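# Move floor cartons onto the shelf at the aisle's end

## Task

Pick up every carton lying on the aisle floor and set each one onto a shelf at the far end of the aisle. Each carton must rest directly on the shelf surface (not stacked on another carton), sit level, and not overhang the shelf edge. The robot must not tip over or finish leaning. A carton counts only if it stays put by itself once the robot lets go.

## Robot and tools

Robot: TidyBot++, a wheeled base 0.54 m long, 0.50 m wide and 0.38 m tall on four driven casters, carrying one seven-joint arm with a two-finger gripper. The shoulder sits 0.12 m ahead of the base centre at 0.68 m height. Cameras: base_camera (pinhole, 644x364) and wrist_camera (fisheye, 644x476, looks along the hand).

Frames: the base frame has its origin on the floor below the base centre, x forward, y to the left, z up. hand_pose is reported in this frame and marks the point between the finger pads; its own z axis runs out along the fingers and the fingers close along its y axis. The odometry frame is where the base frame was when the scene began. base_odometry counts wheel rotation, so slip appears as travel and drift of a few cm and several degrees builds up; heading is in radians, left positive, -3.142 to 3.142. base_tilt is in degrees, forward and right positive.

execute_actions: argument actions is a list holding zero or one action; optional cameras lists base_camera, wrist_camera or all (omitted or null gives all, [] gives none). An empty list just reports state and pictures. An action may contain base, joints, speeds. base holds exactly one relative offset from the base's current position: translate_m (metres, forward positive), strafe_m (metres, left positive), each -2 to 2, or rotate_rad (radians, counter-clockwise positive), -6.3 to 6.3. joints holds absolute target angles by name: joint_1_rad (any angle; positive turns the arm clockwise from above, opposite to heading), joint_2_rad shoulder -2.249 to 2.249, joint_3_rad any angle, joint_4_rad elbow -2.579 to 2.579, joint_5_rad any angle, joint_6_rad wrist -2.099 to 2.099, joint_7_rad any angle (hand down: positive is counter-clockwise from above; 1.57 opens the fingers left/right), and gripper_pos from 0 (open, about 85 mm gap) to 1 (closed; gap roughly 85 x (1 - value) mm). Unbounded joints go the short way, so turn big amounts in steps under half a turn. speeds caps this action's base speed: translate_m and strafe_m 0.05 to 0.5 m/s, rotate_rad 0.1 to 1.57 rad/s (defaults are the maxima). A base move needing over 8.667 s is refused, as is any unknown key or out-of-range number; nothing then moves. An action lasts at most 15 s. Parts left out of an action may still be driving to earlier targets.

Arm geometry with joint_1_rad 0, joint_3_rad 3.14, joint_5_rad 0: the arm lies in the base's x-z plane. Segment tilts from vertical (forward positive): upper arm (0.42 m) = joint_2_rad; forearm (0.31 m) = joint_2_rad - joint_4_rad; hand (0.31 m) = joint_2_rad - joint_4_rad - joint_6_rad. Hand reach ahead of the shoulder is the sum of length*sin(tilt); height above it is the sum of length*cos(tilt). A downward-pointing hand tops out near 0.94 m above the floor, only close in. The arm starts folded, hand down, poking up to 0.08 m past the base front, elbow up to 1.15 m high. Closed fingertips reach about 20 mm beyond the hand point.

wait: seconds from 0 to 10; commands nothing and returns the same report as an empty call.

zoom_image: camera (base_camera or wrist_camera) and region [x0, y0, x1, y1] in pixels of that camera's latest full image, top-left origin, at most 504x504.

finished_scene: scene number; closes the scene for good after the last command is held, and its result states success and the next task. Ending a reply without a tool call ends everything.

Result lines: base_status and joint_status report how each motion ended. done = reached (for the base, wheels turned enough, even if slipping). off_target = stopped short and may still push. contact_stop / time_out = target dropped, holding in place; a blocked base may read done though short. joint command not followed with cause: = arm targets withheld (self-collision check); per-joint not_followed may be retried on later actions. Gripper off_target at 1 means an object is held; done at 1 means empty. on_its_own lists uncommanded motion. motor_effort gives percent of max torque, peak in brackets, with fixed bias and noise. ARM HIT means the arm struck the base or itself. MOTOR HOT warns from 60 °C; OVER-TEMPERATURE FAULT at 75 °C makes the arm sag, marking joints limit_stop_at_motor_heat (resend targets). A torque sensor hitting its limit (104.5 N m joints 1-4, 51.3 N m joints 5-7) freezes the arm and gripper 10 s and skips the rest of the call; the base keeps going.

Precision: friction leaves joints slightly off even when done; resending the same target does nothing. Correct by sending last command + (wanted - read). Loads make the arm sag; while holding, never command a joint to its current reading. hand_pose may be 1-2 cm wrong; trust camera images. Fingers sent near the floor may strike it.

Avoid: dropping or slamming cartons, hard shoves, driving with the arm snagged above about 0.8 m (tipping), horizontal forces on a raised hand, driving the arm into things (torque faults), and finishing tilted. The robot keeps its last command while you think, and loose objects may occasionally be nudged.

Each tool is called after ">>>" by a JSON object that holds its "op" and its "data".

## Session

>>> {"op": "execute_actions", "data": {"actions": []}}

Scene clock: 0.00 s.
base_odometry: x=+0.000 y=+0.000 heading=+0.000 (m, m, rad; odometry frame)
base_tilt: forward=+0.2 right=+0.5 (deg)
base_status: not commanded
joint_positions: joint_1_rad=-0.044 joint_2_rad=-0.312 joint_3_rad=+3.141 joint_4_rad=-2.530 joint_5_rad=-0.024 joint_6_rad=-0.849 joint_7_rad=+1.606 gripper_pos=+0.000
joint_status: not commanded
motor_effort: joint_1_rad=+0 joint_2_rad=-3 joint_3_rad=+1 joint_4_rad=+17 joint_5_rad=+0 joint_6_rad=+3 joint_7_rad=-1 (%)
hand_pose: x=+0.2632 y=+0.0132 z=+0.5822 quat_wxyz=(-0.009, +0.999, +0.032, +0.037) (m; base frame)
pictures: base_camera, wrist_camera
Images, in order (width x height): base_camera 644x364, wrist_camera 644x476.

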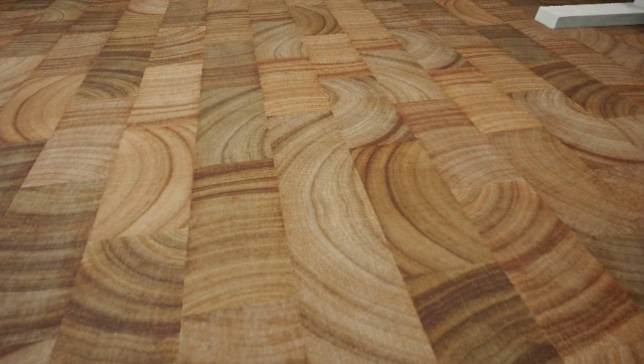

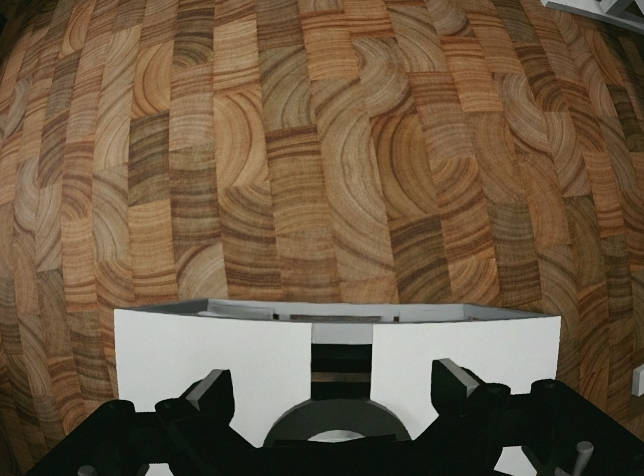

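Look forward with the wrist camera.

>>> {"op": "execute_actions", "data": {"actions": [{"joints":{"joint_1_rad":0,"joint_5_rad":0,"joint_6_rad":0.3,"joint_7_rad":1.57}}], "cameras": ["wrist_camera"]}}

Scene clock: 1.83 s.
base_odometry: x=+0.000 y=+0.000 heading=+0.000 (m, m, rad; odometry frame)
base_tilt: forward=+0.1 right=+0.5 (deg)
base_status: not commanded
joint_positions: joint_1_rad=-0.018 joint_2_rad=-0.312 joint_3_rad=+3.141 joint_4_rad=-2.529 joint_5_rad=-0.024 joint_6_rad=+0.282 joint_7_rad=+1.595 gripper_pos=+0.000
joint_status: all done
motor_effort: joint_1_rad=+0(0) joint_2_rad=-6(7) joint_3_rad=+0(0) joint_4_rad=+20(19) joint_5_rad=+1(2) joint_6_rad=+9(9) joint_7_rad=+0(0) (%)
hand_pose: x=+0.5316 y=+0.0068 z=+0.7820 quat_wxyz=(-0.002, +0.824, +0.006, +0.567) (m; base frame)
pictures: wrist_camera
Images, in order (width x height): wrist_camera 644x476.

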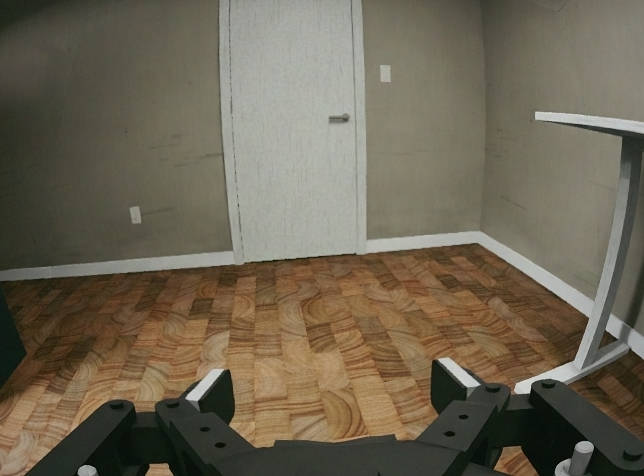

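>>> {"op": "execute_actions", "data": {"actions": [{"base":{"rotate_rad":1.4}}]}}

Scene clock: 4.23 s.
base_odometry: x=+0.000 y=+0.000 heading=+1.400 (m, m, rad; odometry frame)
base_tilt: forward=+0.2 right=+0.6 (deg)
base_status: done
joint_positions: joint_1_rad=-0.014 joint_2_rad=-0.312 joint_3_rad=+3.140 joint_4_rad=-2.529 joint_5_rad=-0.024 joint_6_rad=+0.282 joint_7_rad=+1.595 gripper_pos=+0.000
joint_status: not commanded
motor_effort: joint_1_rad=+0(1) joint_2_rad=-6(7) joint_3_rad=+0(1) joint_4_rad=+19(18) joint_5_rad=+1(0) joint_6_rad=+9(10) joint_7_rad=-1(1) (%)
hand_pose: x=+0.5316 y=+0.0056 z=+0.7820 quat_wxyz=(-0.001, +0.824, +0.005, +0.567) (m; base frame)
pictures: base_camera, wrist_camera
Images, in order (width x height): base_camera 644x364, wrist_camera 644x476.

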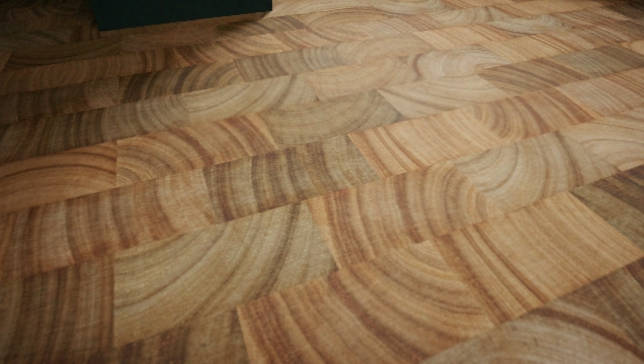

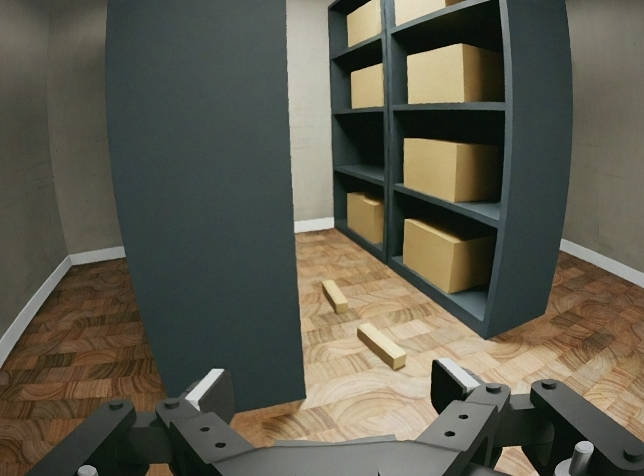

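>>> {"op": "execute_actions", "data": {"actions": [{"base":{"rotate_rad":0.36}}], "cameras": []}}

>>> {"op": "execute_actions", "data": {"actions": [{"base":{"strafe_m":-0.8}}]}}

Scene clock: 6.43 s.
base_odometry: x=+0.000 y=+0.000 heading=+1.759 (m, m, rad; odometry frame)
base_tilt: forward=+0.2 right=+0.6 (deg)
base_status: done
joint_positions: joint_1_rad=-0.012 joint_2_rad=-0.312 joint_3_rad=+3.140 joint_4_rad=-2.529 joint_5_rad=-0.024 joint_6_rad=+0.282 joint_7_rad=+1.595 gripper_pos=+0.000
joint_status: not commanded
motor_effort: joint_1_rad=+0(1) joint_2_rad=-6(6) joint_3_rad=+0(2) joint_4_rad=+19(19) joint_5_rad=+1(1) joint_6_rad=+9(9) joint_7_rad=-1(1) (%)
hand_pose: x=+0.5316 y=+0.0051 z=+0.7820 quat_wxyz=(-0.001, +0.824, +0.005, +0.567) (m; base frame)
pictures: none
No camera images: the call's "cameras" was empty. Leave "cameras" out to get every camera's image.

Scene clock: 9.40 s.
base_odometry: x=+0.786 y=+0.151 heading=+1.760 (m, m, rad; odometry frame)
base_tilt: forward=+0.1 right=+0.6 (deg)
base_status: done
joint_positions: joint_1_rad=-0.012 joint_2_rad=-0.312 joint_3_rad=+3.140 joint_4_rad=-2.529 joint_5_rad=-0.024 joint_6_rad=+0.282 joint_7_rad=+1.595 gripper_pos=+0.000
joint_status: not commanded
motor_effort: joint_1_rad=+0(0) joint_2_rad=-6(7) joint_3_rad=+1(2) joint_4_rad=+19(20) joint_5_rad=+2(1) joint_6_rad=+9(9) joint_7_rad=+0(0) (%)
hand_pose: x=+0.5316 y=+0.0051 z=+0.7820 quat_wxyz=(-0.001, +0.824, +0.005, +0.567) (m; base frame)
pictures: base_camera, wrist_camera
Images, in order (width x height): base_camera 644x364, wrist_camera 644x476.

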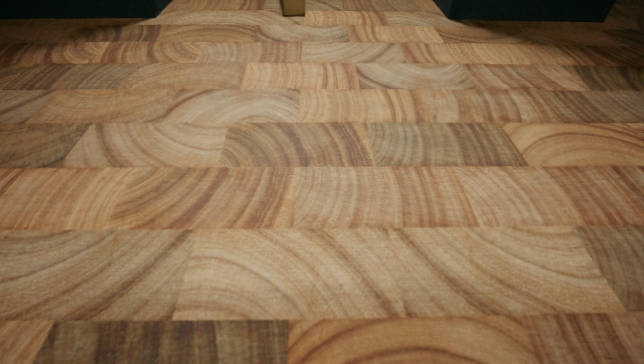

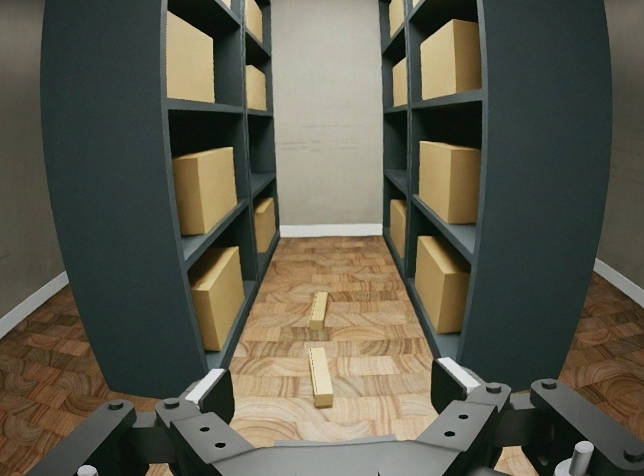

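>>> {"op": "execute_actions", "data": {"actions": [{"base":{"translate_m":0.55},"joints":{"joint_2_rad":1.6,"joint_4_rad":-1.25,"joint_6_rad":0.5}}]}}

Scene clock: 14.87 s.
base_odometry: x=+0.683 y=+0.691 heading=+1.759 (m, m, rad; odometry frame)
base_tilt: forward=+0.2 right=+0.5 (deg)
base_status: done
joint_positions: joint_1_rad=-0.012 joint_2_rad=+1.592 joint_3_rad=+3.140 joint_4_rad=-1.262 joint_5_rad=-0.024 joint_6_rad=+0.456 joint_7_rad=+1.595 gripper_pos=+0.000
joint_status: all done
motor_effort: joint_1_rad=+0(1) joint_2_rad=-44(46) joint_3_rad=-1(1) joint_4_rad=+9(20) joint_5_rad=+1(1) joint_6_rad=+7(10) joint_7_rad=+0(1) (%)
hand_pose: x=+0.8393 y=+0.0079 z=+0.1421 quat_wxyz=(+0.002, +0.932, +0.005, +0.363) (m; base frame)
pictures: base_camera, wrist_camera
Images, in order (width x height): base_camera 644x364, wrist_camera 644x476.

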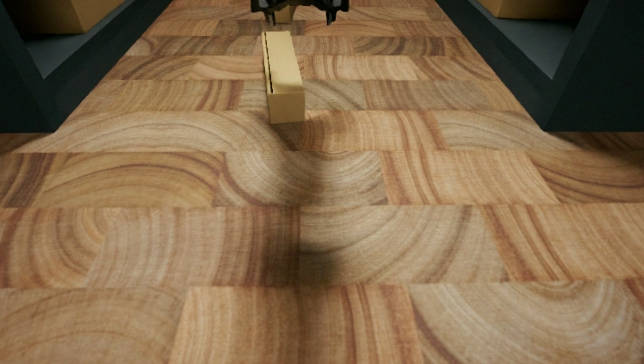

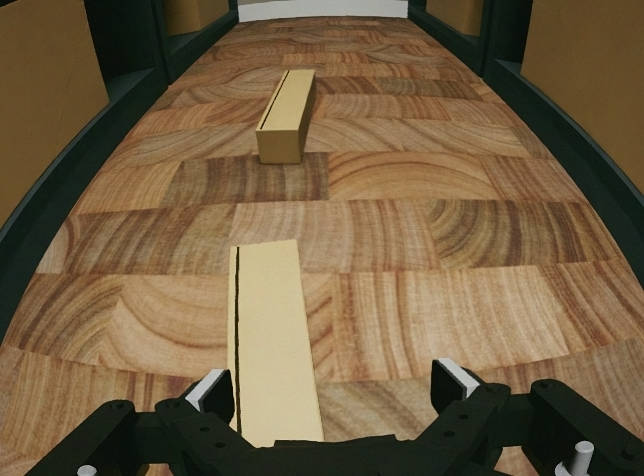

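>>> {"op": "execute_actions", "data": {"actions": [{"base":{"strafe_m":0.045},"joints":{"joint_2_rad":1.73,"joint_4_rad":-1.2,"joint_6_rad":0.66,"joint_7_rad":1.62}}], "cameras": []}}

>>> {"op": "execute_actions", "data": {"actions": [{"base":{"translate_m":0.09}}]}}

Scene clock: 17.43 s.
base_odometry: x=+0.638 y=+0.683 heading=+1.759 (m, m, rad; odometry frame)
base_tilt: forward=+0.2 right=+0.5 (deg)
base_status: done
joint_positions: joint_1_rad=-0.008 joint_2_rad=+1.728 joint_3_rad=+3.139 joint_4_rad=-1.208 joint_5_rad=-0.024 joint_6_rad=+0.617 joint_7_rad=+1.595 gripper_pos=+0.000
joint_status: all done
motor_effort: joint_1_rad=+0(4) joint_2_rad=-43(45) joint_3_rad=-1(2) joint_4_rad=+9(10) joint_5_rad=+1(1) joint_6_rad=+7(8) joint_7_rad=-1(1) (%)
hand_pose: x=+0.8271 y=+0.0035 z=+0.0967 quat_wxyz=(+0.005, +0.917, +0.003, +0.400) (m; base frame)
pictures: none
No camera images: the call's "cameras" was empty. Leave "cameras" out to get every camera's image.

Scene clock: 18.63 s.
base_odometry: x=+0.621 y=+0.772 heading=+1.759 (m, m, rad; odometry frame)
base_tilt: forward=+0.2 right=+0.5 (deg)
base_status: done
joint_positions: joint_1_rad=-0.008 joint_2_rad=+1.728 joint_3_rad=+3.139 joint_4_rad=-1.201 joint_5_rad=-0.024 joint_6_rad=+0.618 joint_7_rad=+1.595 gripper_pos=+0.000
joint_status: not commanded
motor_effort: joint_1_rad=+0(1) joint_2_rad=-42(45) joint_3_rad=-1(2) joint_4_rad=+9(10) joint_5_rad=+2(2) joint_6_rad=+7(8) joint_7_rad=-1(1) (%)
hand_pose: x=+0.8309 y=+0.0035 z=+0.0989 quat_wxyz=(+0.005, +0.915, +0.002, +0.404) (m; base frame)
pictures: base_camera, wrist_camera
Images, in order (width x height): base_camera 644x364, wrist_camera 644x476.

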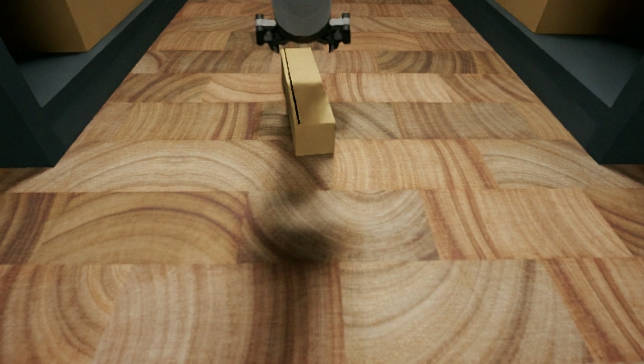

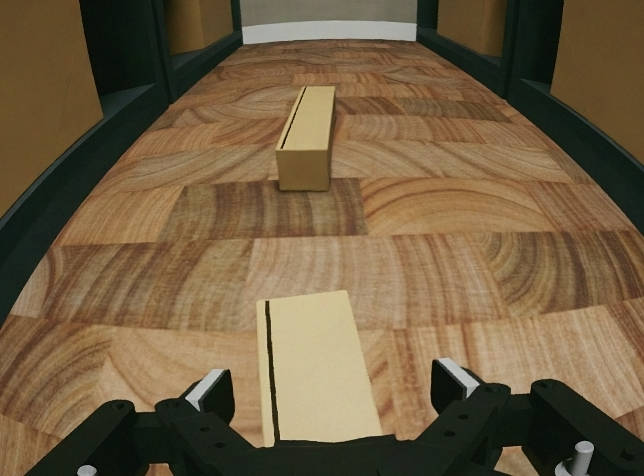

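>>> {"op": "execute_actions", "data": {"actions": [{"joints":{"joint_2_rad":1.82}}]}}

Scene clock: 19.80 s.
base_odometry: x=+0.621 y=+0.772 heading=+1.759 (m, m, rad; odometry frame)
base_tilt: forward=+0.2 right=+0.5 (deg)
base_status: not commanded
joint_positions: joint_1_rad=-0.008 joint_2_rad=+1.820 joint_3_rad=+3.139 joint_4_rad=-1.202 joint_5_rad=-0.024 joint_6_rad=+0.620 joint_7_rad=+1.595 gripper_pos=+0.000
joint_status: all done
motor_effort: joint_1_rad=+0(0) joint_2_rad=-40(44) joint_3_rad=-1(1) joint_4_rad=+7(8) joint_5_rad=+1(1) joint_6_rad=+7(8) joint_7_rad=-1(0) (%)
hand_pose: x=+0.7741 y=+0.0031 z=+0.0360 quat_wxyz=(+0.005, +0.932, +0.003, +0.362) (m; base frame)
pictures: base_camera, wrist_camera
Images, in order (width x height): base_camera 644x364, wrist_camera 644x476.

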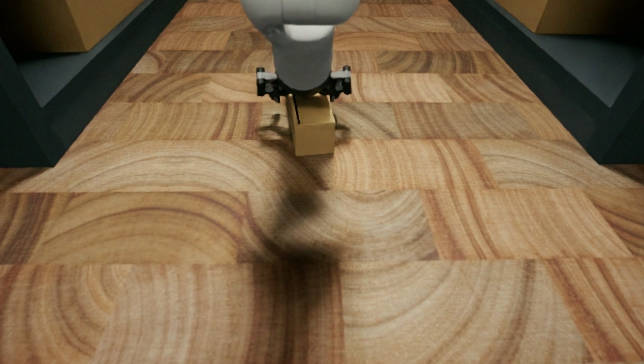

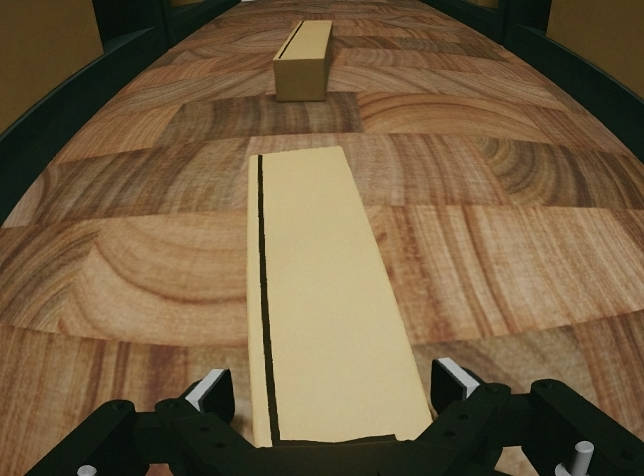

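>>> {"op": "execute_actions", "data": {"actions": [{"joints":{"gripper_pos":1}}], "cameras": []}}

>>> {"op": "execute_actions", "data": {"actions": [{"joints":{"joint_2_rad":1.6}}], "cameras": []}}

>>> {"op": "execute_actions", "data": {"actions": [{"base":{"translate_m":0.8},"joints":{"joint_2_rad":0.94,"joint_4_rad":-0.88,"joint_6_rad":-0.3}}]}}

Scene clock: 21.77 s.
base_odometry: x=+0.621 y=+0.772 heading=+1.759 (m, m, rad; odometry frame)
base_tilt: forward=+0.2 right=+0.5 (deg)
base_status: not commanded
joint_positions: joint_1_rad=-0.008 joint_2_rad=+1.817 joint_3_rad=+3.139 joint_4_rad=-1.202 joint_5_rad=-0.024 joint_6_rad=+0.627 joint_7_rad=+1.596 gripper_pos=+0.345
joint_status: gripper_pos off_target (ended at +0.345, target +1.000)
motor_effort: joint_1_rad=+0(2) joint_2_rad=-39(42) joint_3_rad=+0(1) joint_4_rad=+7(7) joint_5_rad=+1(1) joint_6_rad=+7(8) joint_7_rad=+0(1) (%)
hand_pose: x=+0.7779 y=+0.0031 z=+0.0397 quat_wxyz=(+0.005, +0.930, +0.003, +0.366) (m; base frame)
pictures: none
No camera images: the call's "cameras" was empty. Leave "cameras" out to get every camera's image.

Scene clock: 23.37 s.
base_odometry: x=+0.621 y=+0.772 heading=+1.759 (m, m, rad; odometry frame)
base_tilt: forward=+0.2 right=+0.5 (deg)
base_status: not commanded
joint_positions: joint_1_rad=-0.008 joint_2_rad=+1.600 joint_3_rad=+3.139 joint_4_rad=-1.198 joint_5_rad=-0.024 joint_6_rad=+0.627 joint_7_rad=+1.596 gripper_pos=+0.345
joint_status: all done
motor_effort: joint_1_rad=+0(0) joint_2_rad=-45(48) joint_3_rad=-1(1) joint_4_rad=+12(12) joint_5_rad=+1(1) joint_6_rad=+9(9) joint_7_rad=+0(1) (%)
hand_pose: x=+0.9022 y=+0.0040 z=+0.1976 quat_wxyz=(+0.005, +0.885, +0.002, +0.466) (m; base frame)
pictures: none
No camera images: the call's "cameras" was empty. Leave "cameras" out to get every camera's image.

Scene clock: 26.33 s.
base_odometry: x=+0.471 y=+1.557 heading=+1.760 (m, m, rad; odometry frame)
base_tilt: forward=+0.2 right=+0.5 (deg)
base_status: done
joint_positions: joint_1_rad=-0.008 joint_2_rad=+0.946 joint_3_rad=+3.139 joint_4_rad=-0.884 joint_5_rad=-0.024 joint_6_rad=-0.261 joint_7_rad=+1.596 gripper_pos=+0.345
joint_status: all done
motor_effort: joint_1_rad=+0(2) joint_2_rad=-51(55) joint_3_rad=-1(2) joint_4_rad=+22(23) joint_5_rad=+1(1) joint_6_rad=+10(10) joint_7_rad=-1(1) (%)
hand_pose: x=+1.0341 y=+0.0114 z=+0.6921 quat_wxyz=(-0.005, +0.865, +0.006, +0.501) (m; base frame)
pictures: base_camera, wrist_camera
Images, in order (width x height): base_camera 644x364, wrist_camera 644x476.

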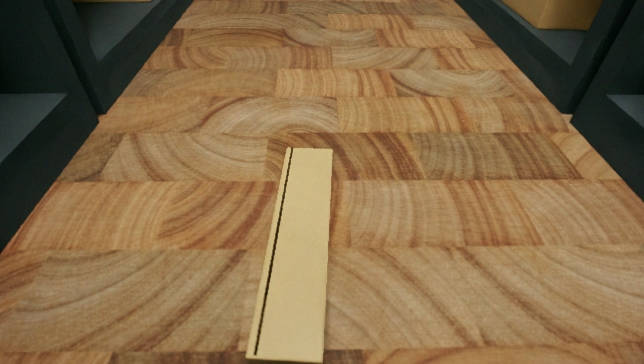

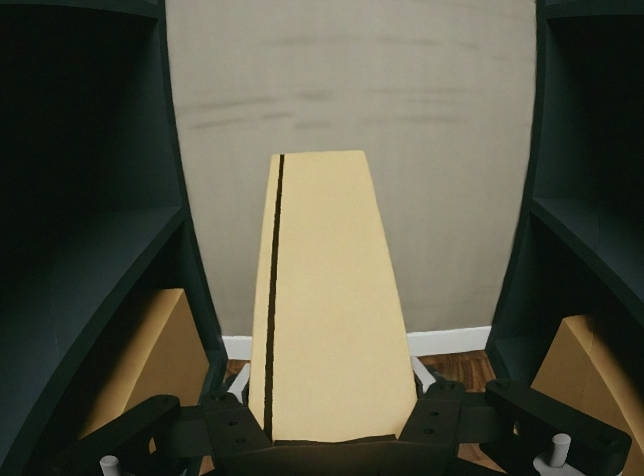

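>>> {"op": "execute_actions", "data": {"actions": [{"base":{"translate_m":0.37},"speeds":{"translate_m":0.12},"joints":{"joint_2_rad":0.98,"joint_1_rad":-0.25,"joint_6_rad":-0.57}}]}}

Scene clock: 31.43 s.
base_odometry: x=+0.401 y=+1.921 heading=+1.760 (m, m, rad; odometry frame)
base_tilt: forward=+0.2 right=+0.5 (deg)
base_status: done
joint_positions: joint_1_rad=-0.253 joint_2_rad=+0.970 joint_3_rad=+3.137 joint_4_rad=-0.884 joint_5_rad=-0.024 joint_6_rad=-0.534 joint_7_rad=+1.596 gripper_pos=+0.345
joint_status: all done
motor_effort: joint_1_rad=+0(7) joint_2_rad=-50(51) joint_3_rad=-1(3) joint_4_rad=+21(22) joint_5_rad=+1(2) joint_6_rad=+7(10) joint_7_rad=-1(0) (%)
hand_pose: x=+0.9516 y=+0.2229 z=+0.6050 quat_wxyz=(-0.053, +0.922, +0.122, +0.364) (m; base frame)
pictures: base_camera, wrist_camera
Images, in order (width x height): base_camera 644x364, wrist_camera 644x476.

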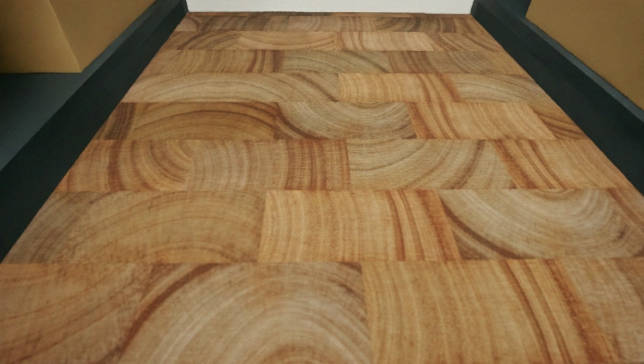

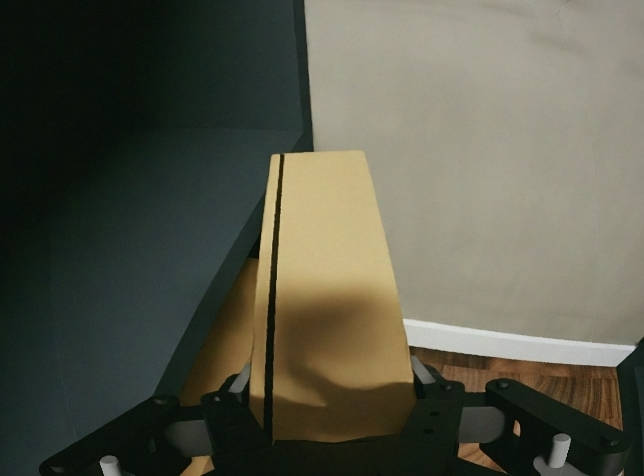

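The base drives over it. Swing in.

>>> {"op": "execute_actions", "data": {"actions": [{"joints":{"joint_1_rad":-0.62}}], "cameras": ["wrist_camera"]}}

>>> {"op": "execute_actions", "data": {"actions": [{"joints":{"joint_2_rad":1.04,"joint_6_rad":-0.46}}], "cameras": ["wrist_camera"]}}

Scene clock: 33.70 s.
base_odometry: x=+0.401 y=+1.921 heading=+1.760 (m, m, rad; odometry frame)
base_tilt: forward=+0.2 right=+0.5 (deg)
base_status: not commanded
joint_positions: joint_1_rad=-0.622 joint_2_rad=+0.970 joint_3_rad=+3.137 joint_4_rad=-0.884 joint_5_rad=-0.024 joint_6_rad=-0.534 joint_7_rad=+1.596 gripper_pos=+0.345
joint_status: all done
motor_effort: joint_1_rad=+0(6) joint_2_rad=-49(50) joint_3_rad=-1(3) joint_4_rad=+21(21) joint_5_rad=+1(0) joint_6_rad=+7(8) joint_7_rad=-1(0) (%)
hand_pose: x=+0.8149 y=+0.5086 z=+0.6050 quat_wxyz=(-0.119, +0.884, +0.289, +0.348) (m; base frame)
pictures: wrist_camera
Images, in order (width x height): wrist_camera 644x476.

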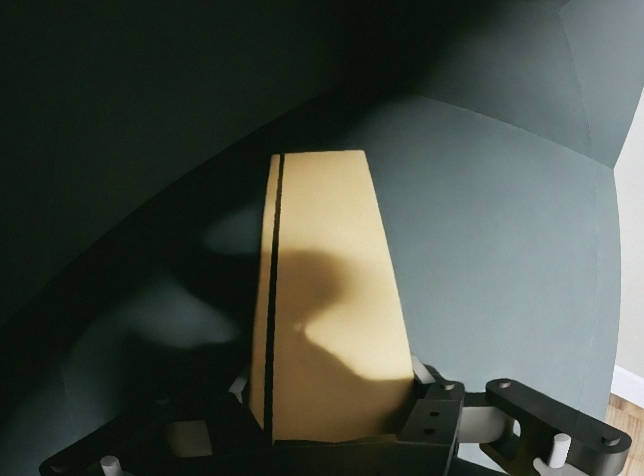

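Scene clock: 34.50 s.
base_odometry: x=+0.401 y=+1.921 heading=+1.760 (m, m, rad; odometry frame)
base_tilt: forward=+0.2 right=+0.5 (deg)
base_status: not commanded
joint_positions: joint_1_rad=-0.622 joint_2_rad=+1.014 joint_3_rad=+3.137 joint_4_rad=-0.882 joint_5_rad=-0.024 joint_6_rad=-0.496 joint_7_rad=+1.596 gripper_pos=+0.345
joint_status: all done
motor_effort: joint_1_rad=+0(1) joint_2_rad=-48(51) joint_3_rad=-1(2) joint_4_rad=+20(21) joint_5_rad=+1(0) joint_6_rad=+7(8) joint_7_rad=+0(1) (%)
hand_pose: x=+0.8192 y=+0.5114 z=+0.5755 quat_wxyz=(-0.118, +0.885, +0.289, +0.346) (m; base frame)
pictures: wrist_camera
Images, in order (width x height): wrist_camera 644x476.

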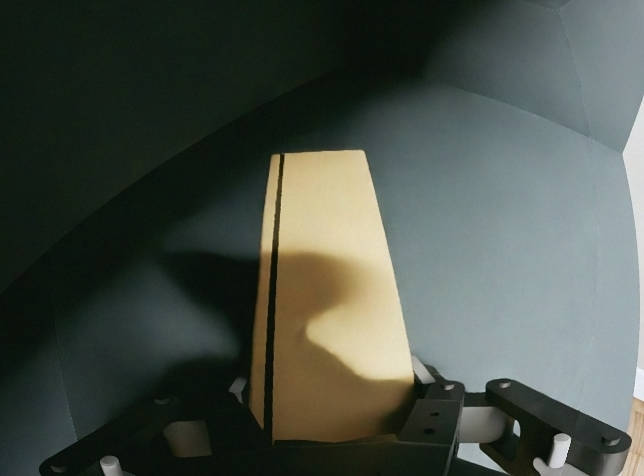

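>>> {"op": "execute_actions", "data": {"actions": [{"joints":{"joint_2_rad":1.07}}], "cameras": []}}

Scene clock: 35.33 s.
base_odometry: x=+0.401 y=+1.921 heading=+1.760 (m, m, rad; odometry frame)
base_tilt: forward=+0.2 right=+0.5 (deg)
base_status: not commanded
joint_positions: joint_1_rad=-0.622 joint_2_rad=+1.018 joint_3_rad=+3.137 joint_4_rad=-0.877 joint_5_rad=-0.024 joint_6_rad=-0.496 joint_7_rad=+1.596 gripper_pos=+0.345
joint_status: joint_2_rad off_target (ended at +1.018, target +1.070)
motor_effort: joint_1_rad=+0(0) joint_2_rad=-44(48) joint_3_rad=-1(1) joint_4_rad=+18(20) joint_5_rad=+1(0) joint_6_rad=+6(7) joint_7_rad=-1(1) (%)
hand_pose: x=+0.8203 y=+0.5122 z=+0.5752 quat_wxyz=(-0.119, +0.884, +0.289, +0.347) (m; base frame)
pictures: none
No camera images: the call's "cameras" was empty. Leave "cameras" out to get every camera's image.

>>> {"op": "execute_actions", "data": {"actions": [{"joints":{"joint_2_rad":1.01,"gripper_pos":0}}], "cameras": []}}

>>> {"op": "execute_actions", "data": {"actions": [{"joints":{"joint_6_rad":-0.15}}], "cameras": []}}

>>> {"op": "execute_actions", "data": {"actions": [{"joints":{"joint_1_rad":0}}], "cameras": []}}

>>> {"op": "execute_actions", "data": {"actions": [{"base":{"translate_m":-0.66},"speeds":{"translate_m":0.3},"joints":{"joint_2_rad":1.72,"joint_4_rad":-1.2,"joint_6_rad":0.66}}]}}

Scene clock: 36.97 s.
base_odometry: x=+0.401 y=+1.921 heading=+1.760 (m, m, rad; odometry frame)
base_tilt: forward=+0.2 right=+0.5 (deg)
base_status: not commanded
joint_positions: joint_1_rad=-0.622 joint_2_rad=+1.016 joint_3_rad=+3.137 joint_4_rad=-0.878 joint_5_rad=-0.024 joint_6_rad=-0.496 joint_7_rad=+1.596 gripper_pos=+0.000
joint_status: all done
motor_effort: joint_1_rad=+0(0) joint_2_rad=-49(51) joint_3_rad=-1(1) joint_4_rad=+19(21) joint_5_rad=+1(1) joint_6_rad=+7(7) joint_7_rad=+0(1) (%)
hand_pose: x=+0.8204 y=+0.5122 z=+0.5765 quat_wxyz=(-0.119, +0.884, +0.289, +0.348) (m; base frame)
pictures: none
No camera images: the call's "cameras" was empty. Leave "cameras" out to get every camera's image.

Scene clock: 37.77 s.
base_odometry: x=+0.401 y=+1.921 heading=+1.760 (m, m, rad; odometry frame)
base_tilt: forward=+0.2 right=+0.5 (deg)
base_status: not commanded
joint_positions: joint_1_rad=-0.622 joint_2_rad=+1.010 joint_3_rad=+3.137 joint_4_rad=-0.876 joint_5_rad=-0.024 joint_6_rad=-0.169 joint_7_rad=+1.596 gripper_pos=+0.000
joint_status: all done
motor_effort: joint_1_rad=+0(1) joint_2_rad=-49(52) joint_3_rad=-1(1) joint_4_rad=+21(22) joint_5_rad=+1(1) joint_6_rad=+9(8) joint_7_rad=-1(1) (%)
hand_pose: x=+0.8723 y=+0.5464 z=+0.6627 quat_wxyz=(-0.162, +0.815, +0.264, +0.491) (m; base frame)
pictures: none
No camera images: the call's "cameras" was empty. Leave "cameras" out to get every camera's image.

Scene clock: 39.77 s.
base_odometry: x=+0.401 y=+1.921 heading=+1.760 (m, m, rad; odometry frame)
base_tilt: forward=+0.2 right=+0.5 (deg)
base_status: not commanded
joint_positions: joint_1_rad=+0.001 joint_2_rad=+1.010 joint_3_rad=+3.146 joint_4_rad=-0.876 joint_5_rad=-0.024 joint_6_rad=-0.169 joint_7_rad=+1.596 gripper_pos=+0.000
joint_status: all done
motor_effort: joint_1_rad=+1(6) joint_2_rad=-50(51) joint_3_rad=-1(3) joint_4_rad=+21(21) joint_5_rad=+0(0) joint_6_rad=+9(9) joint_7_rad=+0(1) (%)
hand_pose: x=+1.0496 y=-0.0006 z=+0.6626 quat_wxyz=(+0.001, +0.856, +0.001, +0.517) (m; base frame)
pictures: none
No camera images: the call's "cameras" was empty. Leave "cameras" out to get every camera's image.

Scene clock: 42.93 s.
base_odometry: x=+0.526 y=+1.273 heading=+1.761 (m, m, rad; odometry frame)
base_tilt: forward=+0.2 right=+0.5 (deg)
base_status: done
joint_positions: joint_1_rad=+0.001 joint_2_rad=+1.718 joint_3_rad=+3.146 joint_4_rad=-1.198 joint_5_rad=-0.024 joint_6_rad=+0.619 joint_7_rad=+1.596 gripper_pos=+0.000
joint_status: all done
motor_effort: joint_1_rad=+0(3) joint_2_rad=-43(53) joint_3_rad=+0(2) joint_4_rad=+9(21) joint_5_rad=+1(2) joint_6_rad=+7(9) joint_7_rad=+0(1) (%)
hand_pose: x=+0.8385 y=-0.0053 z=+0.1071 quat_wxyz=(+0.009, +0.912, +0.001, +0.410) (m; base frame)
pictures: base_camera, wrist_camera
Images, in order (width x height): base_camera 644x364, wrist_camera 644x476.

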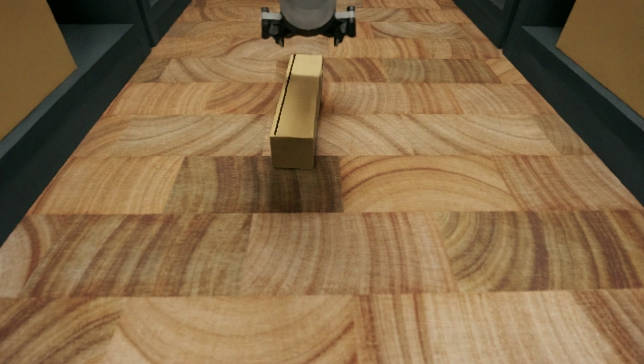

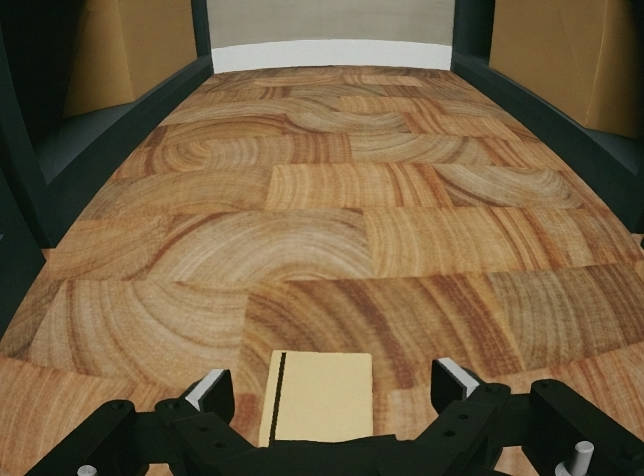

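>>> {"op": "execute_actions", "data": {"actions": [{"base":{"strafe_m":0.016}}], "cameras": []}}

>>> {"op": "execute_actions", "data": {"actions": [{"joints":{"joint_2_rad":1.82}}]}}

Scene clock: 44.00 s.
base_odometry: x=+0.510 y=+1.269 heading=+1.761 (m, m, rad; odometry frame)
base_tilt: forward=+0.2 right=+0.6 (deg)
base_status: done
joint_positions: joint_1_rad=-0.004 joint_2_rad=+1.718 joint_3_rad=+3.144 joint_4_rad=-1.198 joint_5_rad=-0.024 joint_6_rad=+0.619 joint_7_rad=+1.596 gripper_pos=+0.000
joint_status: not commanded
motor_effort: joint_1_rad=+0(2) joint_2_rad=-42(43) joint_3_rad=-1(2) joint_4_rad=+8(10) joint_5_rad=+1(1) joint_6_rad=+8(8) joint_7_rad=+0(1) (%)
hand_pose: x=+0.8385 y=-0.0013 z=+0.1072 quat_wxyz=(+0.008, +0.912, +0.002, +0.410) (m; base frame)
pictures: none
No camera images: the call's "cameras" was empty. Leave "cameras" out to get every camera's image.

Scene clock: 45.03 s.
base_odometry: x=+0.510 y=+1.269 heading=+1.761 (m, m, rad; odometry frame)
base_tilt: forward=+0.2 right=+0.5 (deg)
base_status: not commanded
joint_positions: joint_1_rad=-0.004 joint_2_rad=+1.821 joint_3_rad=+3.144 joint_4_rad=-1.201 joint_5_rad=-0.024 joint_6_rad=+0.621 joint_7_rad=+1.596 gripper_pos=+0.000
joint_status: all done
motor_effort: joint_1_rad=+0(0) joint_2_rad=-41(44) joint_3_rad=+0(1) joint_4_rad=+8(8) joint_5_rad=+1(1) joint_6_rad=+7(8) joint_7_rad=-1(1) (%)
hand_pose: x=+0.7737 y=-0.0016 z=+0.0354 quat_wxyz=(+0.008, +0.932, +0.003, +0.361) (m; base frame)
pictures: base_camera, wrist_camera
Images, in order (width x height): base_camera 644x364, wrist_camera 644x476.

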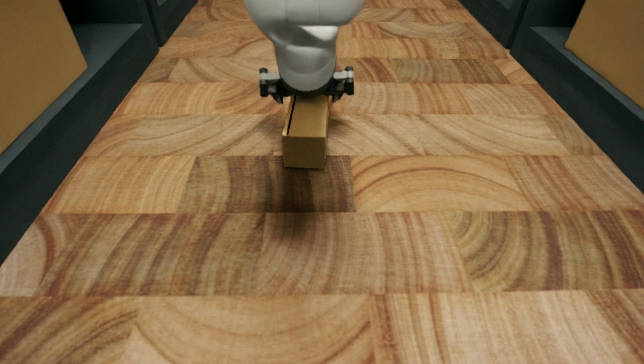

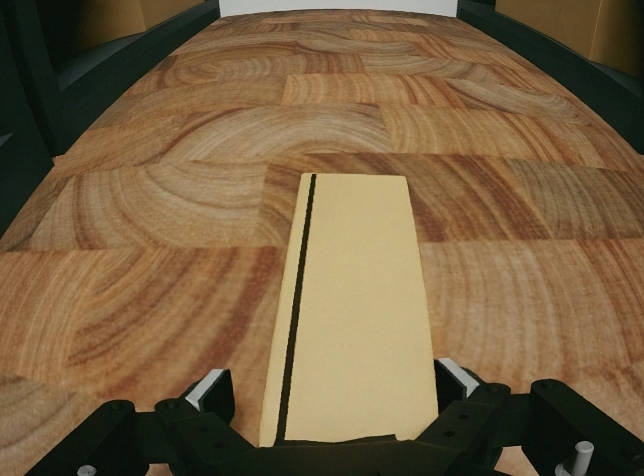

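>>> {"op": "execute_actions", "data": {"actions": [{"joints":{"gripper_pos":1}}], "cameras": []}}

>>> {"op": "execute_actions", "data": {"actions": [{"base":{"translate_m":0.74},"joints":{"joint_2_rad":0.96,"joint_4_rad":-0.88,"joint_6_rad":0.1}}], "cameras": ["wrist_camera"]}}

>>> {"op": "execute_actions", "data": {"actions": [{"joints":{"joint_1_rad":0.35,"joint_6_rad":-0.56}}]}}

Scene clock: 47.00 s.
base_odometry: x=+0.510 y=+1.269 heading=+1.761 (m, m, rad; odometry frame)
base_tilt: forward=+0.2 right=+0.6 (deg)
base_status: not commanded
joint_positions: joint_1_rad=-0.004 joint_2_rad=+1.815 joint_3_rad=+3.144 joint_4_rad=-1.201 joint_5_rad=-0.024 joint_6_rad=+0.630 joint_7_rad=+1.596 gripper_pos=+0.342
joint_status: gripper_pos off_target (ended at +0.342, target +1.000)
motor_effort: joint_1_rad=+0(1) joint_2_rad=-41(42) joint_3_rad=-1(1) joint_4_rad=+7(8) joint_5_rad=+1(2) joint_6_rad=+7(8) joint_7_rad=-1(1) (%)
hand_pose: x=+0.7799 y=-0.0016 z=+0.0414 quat_wxyz=(+0.008, +0.929, +0.003, +0.369) (m; base frame)
pictures: none
No camera images: the call's "cameras" was empty. Leave "cameras" out to get every camera's image.

Scene clock: 49.83 s.
base_odometry: x=+0.370 y=+1.996 heading=+1.762 (m, m, rad; odometry frame)
base_tilt: forward=+0.2 right=+0.5 (deg)
base_status: done
joint_positions: joint_1_rad=-0.004 joint_2_rad=+0.970 joint_3_rad=+3.144 joint_4_rad=-0.885 joint_5_rad=-0.024 joint_6_rad=+0.140 joint_7_rad=+1.596 gripper_pos=+0.343
joint_status: all done
motor_effort: joint_1_rad=+0(0) joint_2_rad=-51(55) joint_3_rad=-1(2) joint_4_rad=+22(21) joint_5_rad=+1(1) joint_6_rad=+10(11) joint_7_rad=-2(1) (%)
hand_pose: x=+1.0759 y=+0.0029 z=+0.7862 quat_wxyz=(+0.002, +0.756, +0.001, +0.654) (m; base frame)
pictures: wrist_camera
Images, in order (width x height): wrist_camera 644x476.

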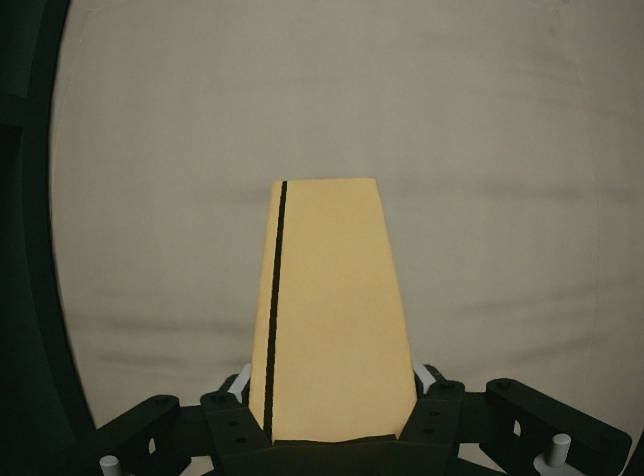

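Scene clock: 51.63 s.
base_odometry: x=+0.370 y=+1.996 heading=+1.761 (m, m, rad; odometry frame)
base_tilt: forward=+0.2 right=+0.5 (deg)
base_status: not commanded
joint_positions: joint_1_rad=+0.352 joint_2_rad=+0.970 joint_3_rad=+3.146 joint_4_rad=-0.885 joint_5_rad=-0.024 joint_6_rad=-0.524 joint_7_rad=+1.596 gripper_pos=+0.343
joint_status: all done
motor_effort: joint_1_rad=+1(6) joint_2_rad=-49(51) joint_3_rad=-1(4) joint_4_rad=+21(22) joint_5_rad=+1(1) joint_6_rad=+7(11) joint_7_rad=+0(0) (%)
hand_pose: x=+0.9308 y=-0.2949 z=+0.6058 quat_wxyz=(+0.062, +0.915, -0.158, +0.366) (m; base frame)
pictures: base_camera, wrist_camera
Images, in order (width x height): base_camera 644x364, wrist_camera 644x476.

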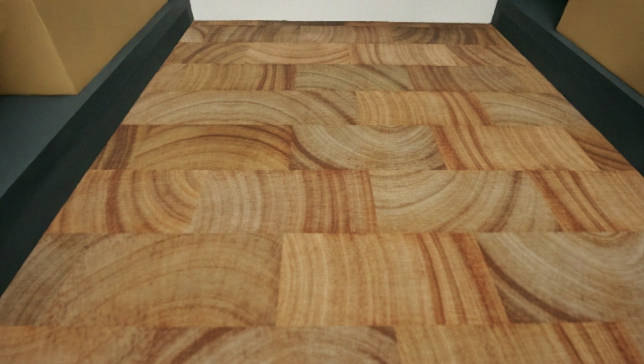

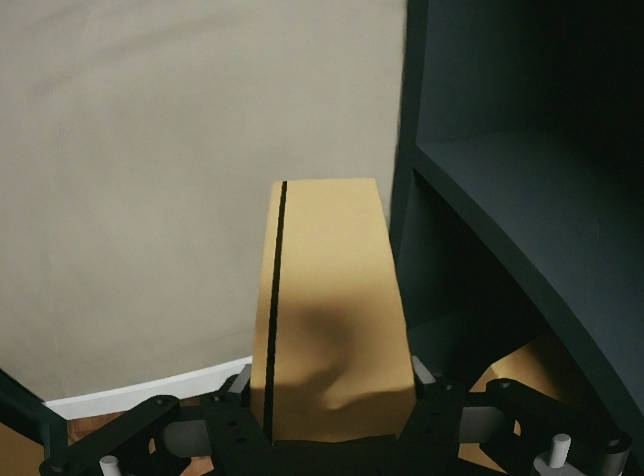

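>>> {"op": "execute_actions", "data": {"actions": [{"base":{"strafe_m":-0.12},"joints":{"joint_1_rad":0.73}}]}}

>>> {"op": "execute_actions", "data": {"actions": [{"joints":{"joint_2_rad":1.04,"joint_6_rad":-0.46}}], "cameras": []}}

>>> {"op": "execute_actions", "data": {"actions": [{"joints":{"joint_2_rad":1.01,"gripper_pos":0}}], "cameras": []}}

>>> {"op": "execute_actions", "data": {"actions": [{"joints":{"joint_6_rad":-0.2}}], "cameras": ["wrist_camera"]}}

Scene clock: 54.07 s.
base_odometry: x=+0.487 y=+2.019 heading=+1.762 (m, m, rad; odometry frame)
base_tilt: forward=+0.2 right=+0.6 (deg)
base_status: done
joint_positions: joint_1_rad=+0.728 joint_2_rad=+0.970 joint_3_rad=+3.144 joint_4_rad=-0.885 joint_5_rad=-0.024 joint_6_rad=-0.525 joint_7_rad=+1.596 gripper_pos=+0.343
joint_status: all done
motor_effort: joint_1_rad=+1(9) joint_2_rad=-49(50) joint_3_rad=+0(5) joint_4_rad=+21(21) joint_5_rad=+1(0) joint_6_rad=+8(7) joint_7_rad=-1(0) (%)
hand_pose: x=+0.7664 y=-0.5717 z=+0.6058 quat_wxyz=(+0.129, +0.869, -0.326, +0.348) (m; base frame)
pictures: base_camera, wrist_camera
Images, in order (width x height): base_camera 644x364, wrist_camera 644x476.

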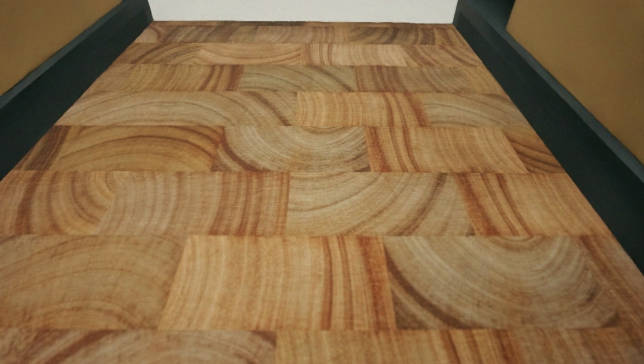

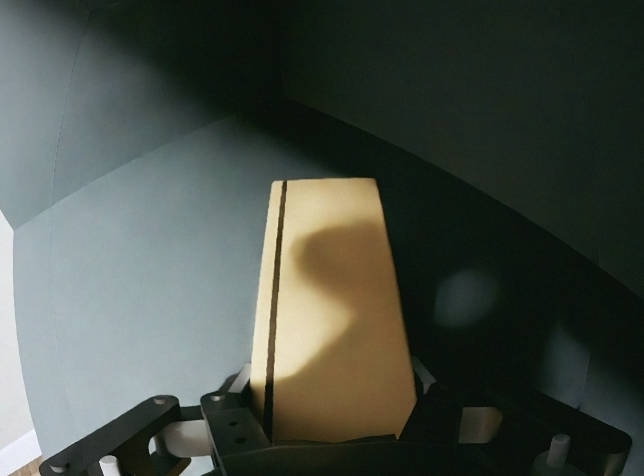

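Scene clock: 54.93 s.
base_odometry: x=+0.487 y=+2.019 heading=+1.762 (m, m, rad; odometry frame)
base_tilt: forward=+0.2 right=+0.6 (deg)
base_status: not commanded
joint_positions: joint_1_rad=+0.728 joint_2_rad=+1.014 joint_3_rad=+3.144 joint_4_rad=-0.880 joint_5_rad=-0.024 joint_6_rad=-0.498 joint_7_rad=+1.597 gripper_pos=+0.343
joint_status: all done
motor_effort: joint_1_rad=+0(1) joint_2_rad=-47(52) joint_3_rad=-1(1) joint_4_rad=+20(21) joint_5_rad=+1(1) joint_6_rad=+7(7) joint_7_rad=-1(1) (%)
hand_pose: x=+0.7691 y=-0.5743 z=+0.5765 quat_wxyz=(+0.127, +0.871, -0.327, +0.343) (m; base frame)
pictures: none
No camera images: the call's "cameras" was empty. Leave "cameras" out to get every camera's image.

Scene clock: 56.03 s.
base_odometry: x=+0.487 y=+2.019 heading=+1.762 (m, m, rad; odometry frame)
base_tilt: forward=+0.2 right=+0.6 (deg)
base_status: not commanded
joint_positions: joint_1_rad=+0.728 joint_2_rad=+1.013 joint_3_rad=+3.144 joint_4_rad=-0.880 joint_5_rad=-0.024 joint_6_rad=-0.498 joint_7_rad=+1.597 gripper_pos=+0.000
joint_status: all done
motor_effort: joint_1_rad=+0(1) joint_2_rad=-49(51) joint_3_rad=-1(1) joint_4_rad=+19(21) joint_5_rad=+1(0) joint_6_rad=+7(8) joint_7_rad=+0(0) (%)
hand_pose: x=+0.7692 y=-0.5744 z=+0.5772 quat_wxyz=(+0.128, +0.871, -0.327, +0.344) (m; base frame)
pictures: none
No camera images: the call's "cameras" was empty. Leave "cameras" out to get every camera's image.

Scene clock: 56.80 s.
base_odometry: x=+0.487 y=+2.019 heading=+1.762 (m, m, rad; odometry frame)
base_tilt: forward=+0.2 right=+0.6 (deg)
base_status: not commanded
joint_positions: joint_1_rad=+0.728 joint_2_rad=+1.009 joint_3_rad=+3.144 joint_4_rad=-0.876 joint_5_rad=-0.024 joint_6_rad=-0.220 joint_7_rad=+1.597 gripper_pos=+0.000
joint_status: all done
motor_effort: joint_1_rad=+0(0) joint_2_rad=-49(52) joint_3_rad=-1(1) joint_4_rad=+21(21) joint_5_rad=+1(1) joint_6_rad=+8(9) joint_7_rad=+0(1) (%)
hand_pose: x=+0.8094 y=-0.6127 z=+0.6505 quat_wxyz=(+0.176, +0.813, -0.307, +0.463) (m; base frame)
pictures: wrist_camera
Images, in order (width x height): wrist_camera 644x476.

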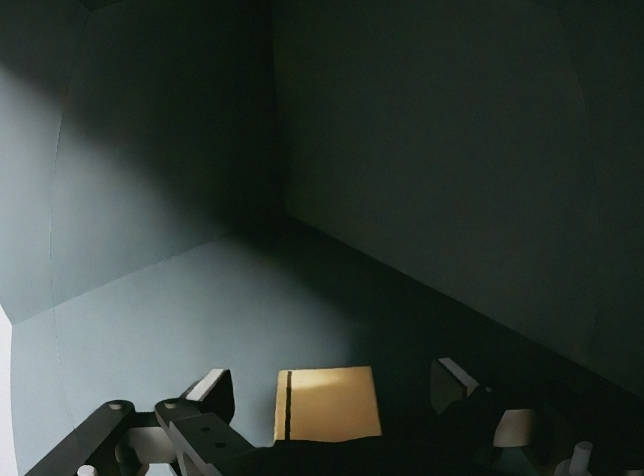

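>>> {"op": "finished_scene", "data": {"scene": 1}}

The scene is finished: the task was done.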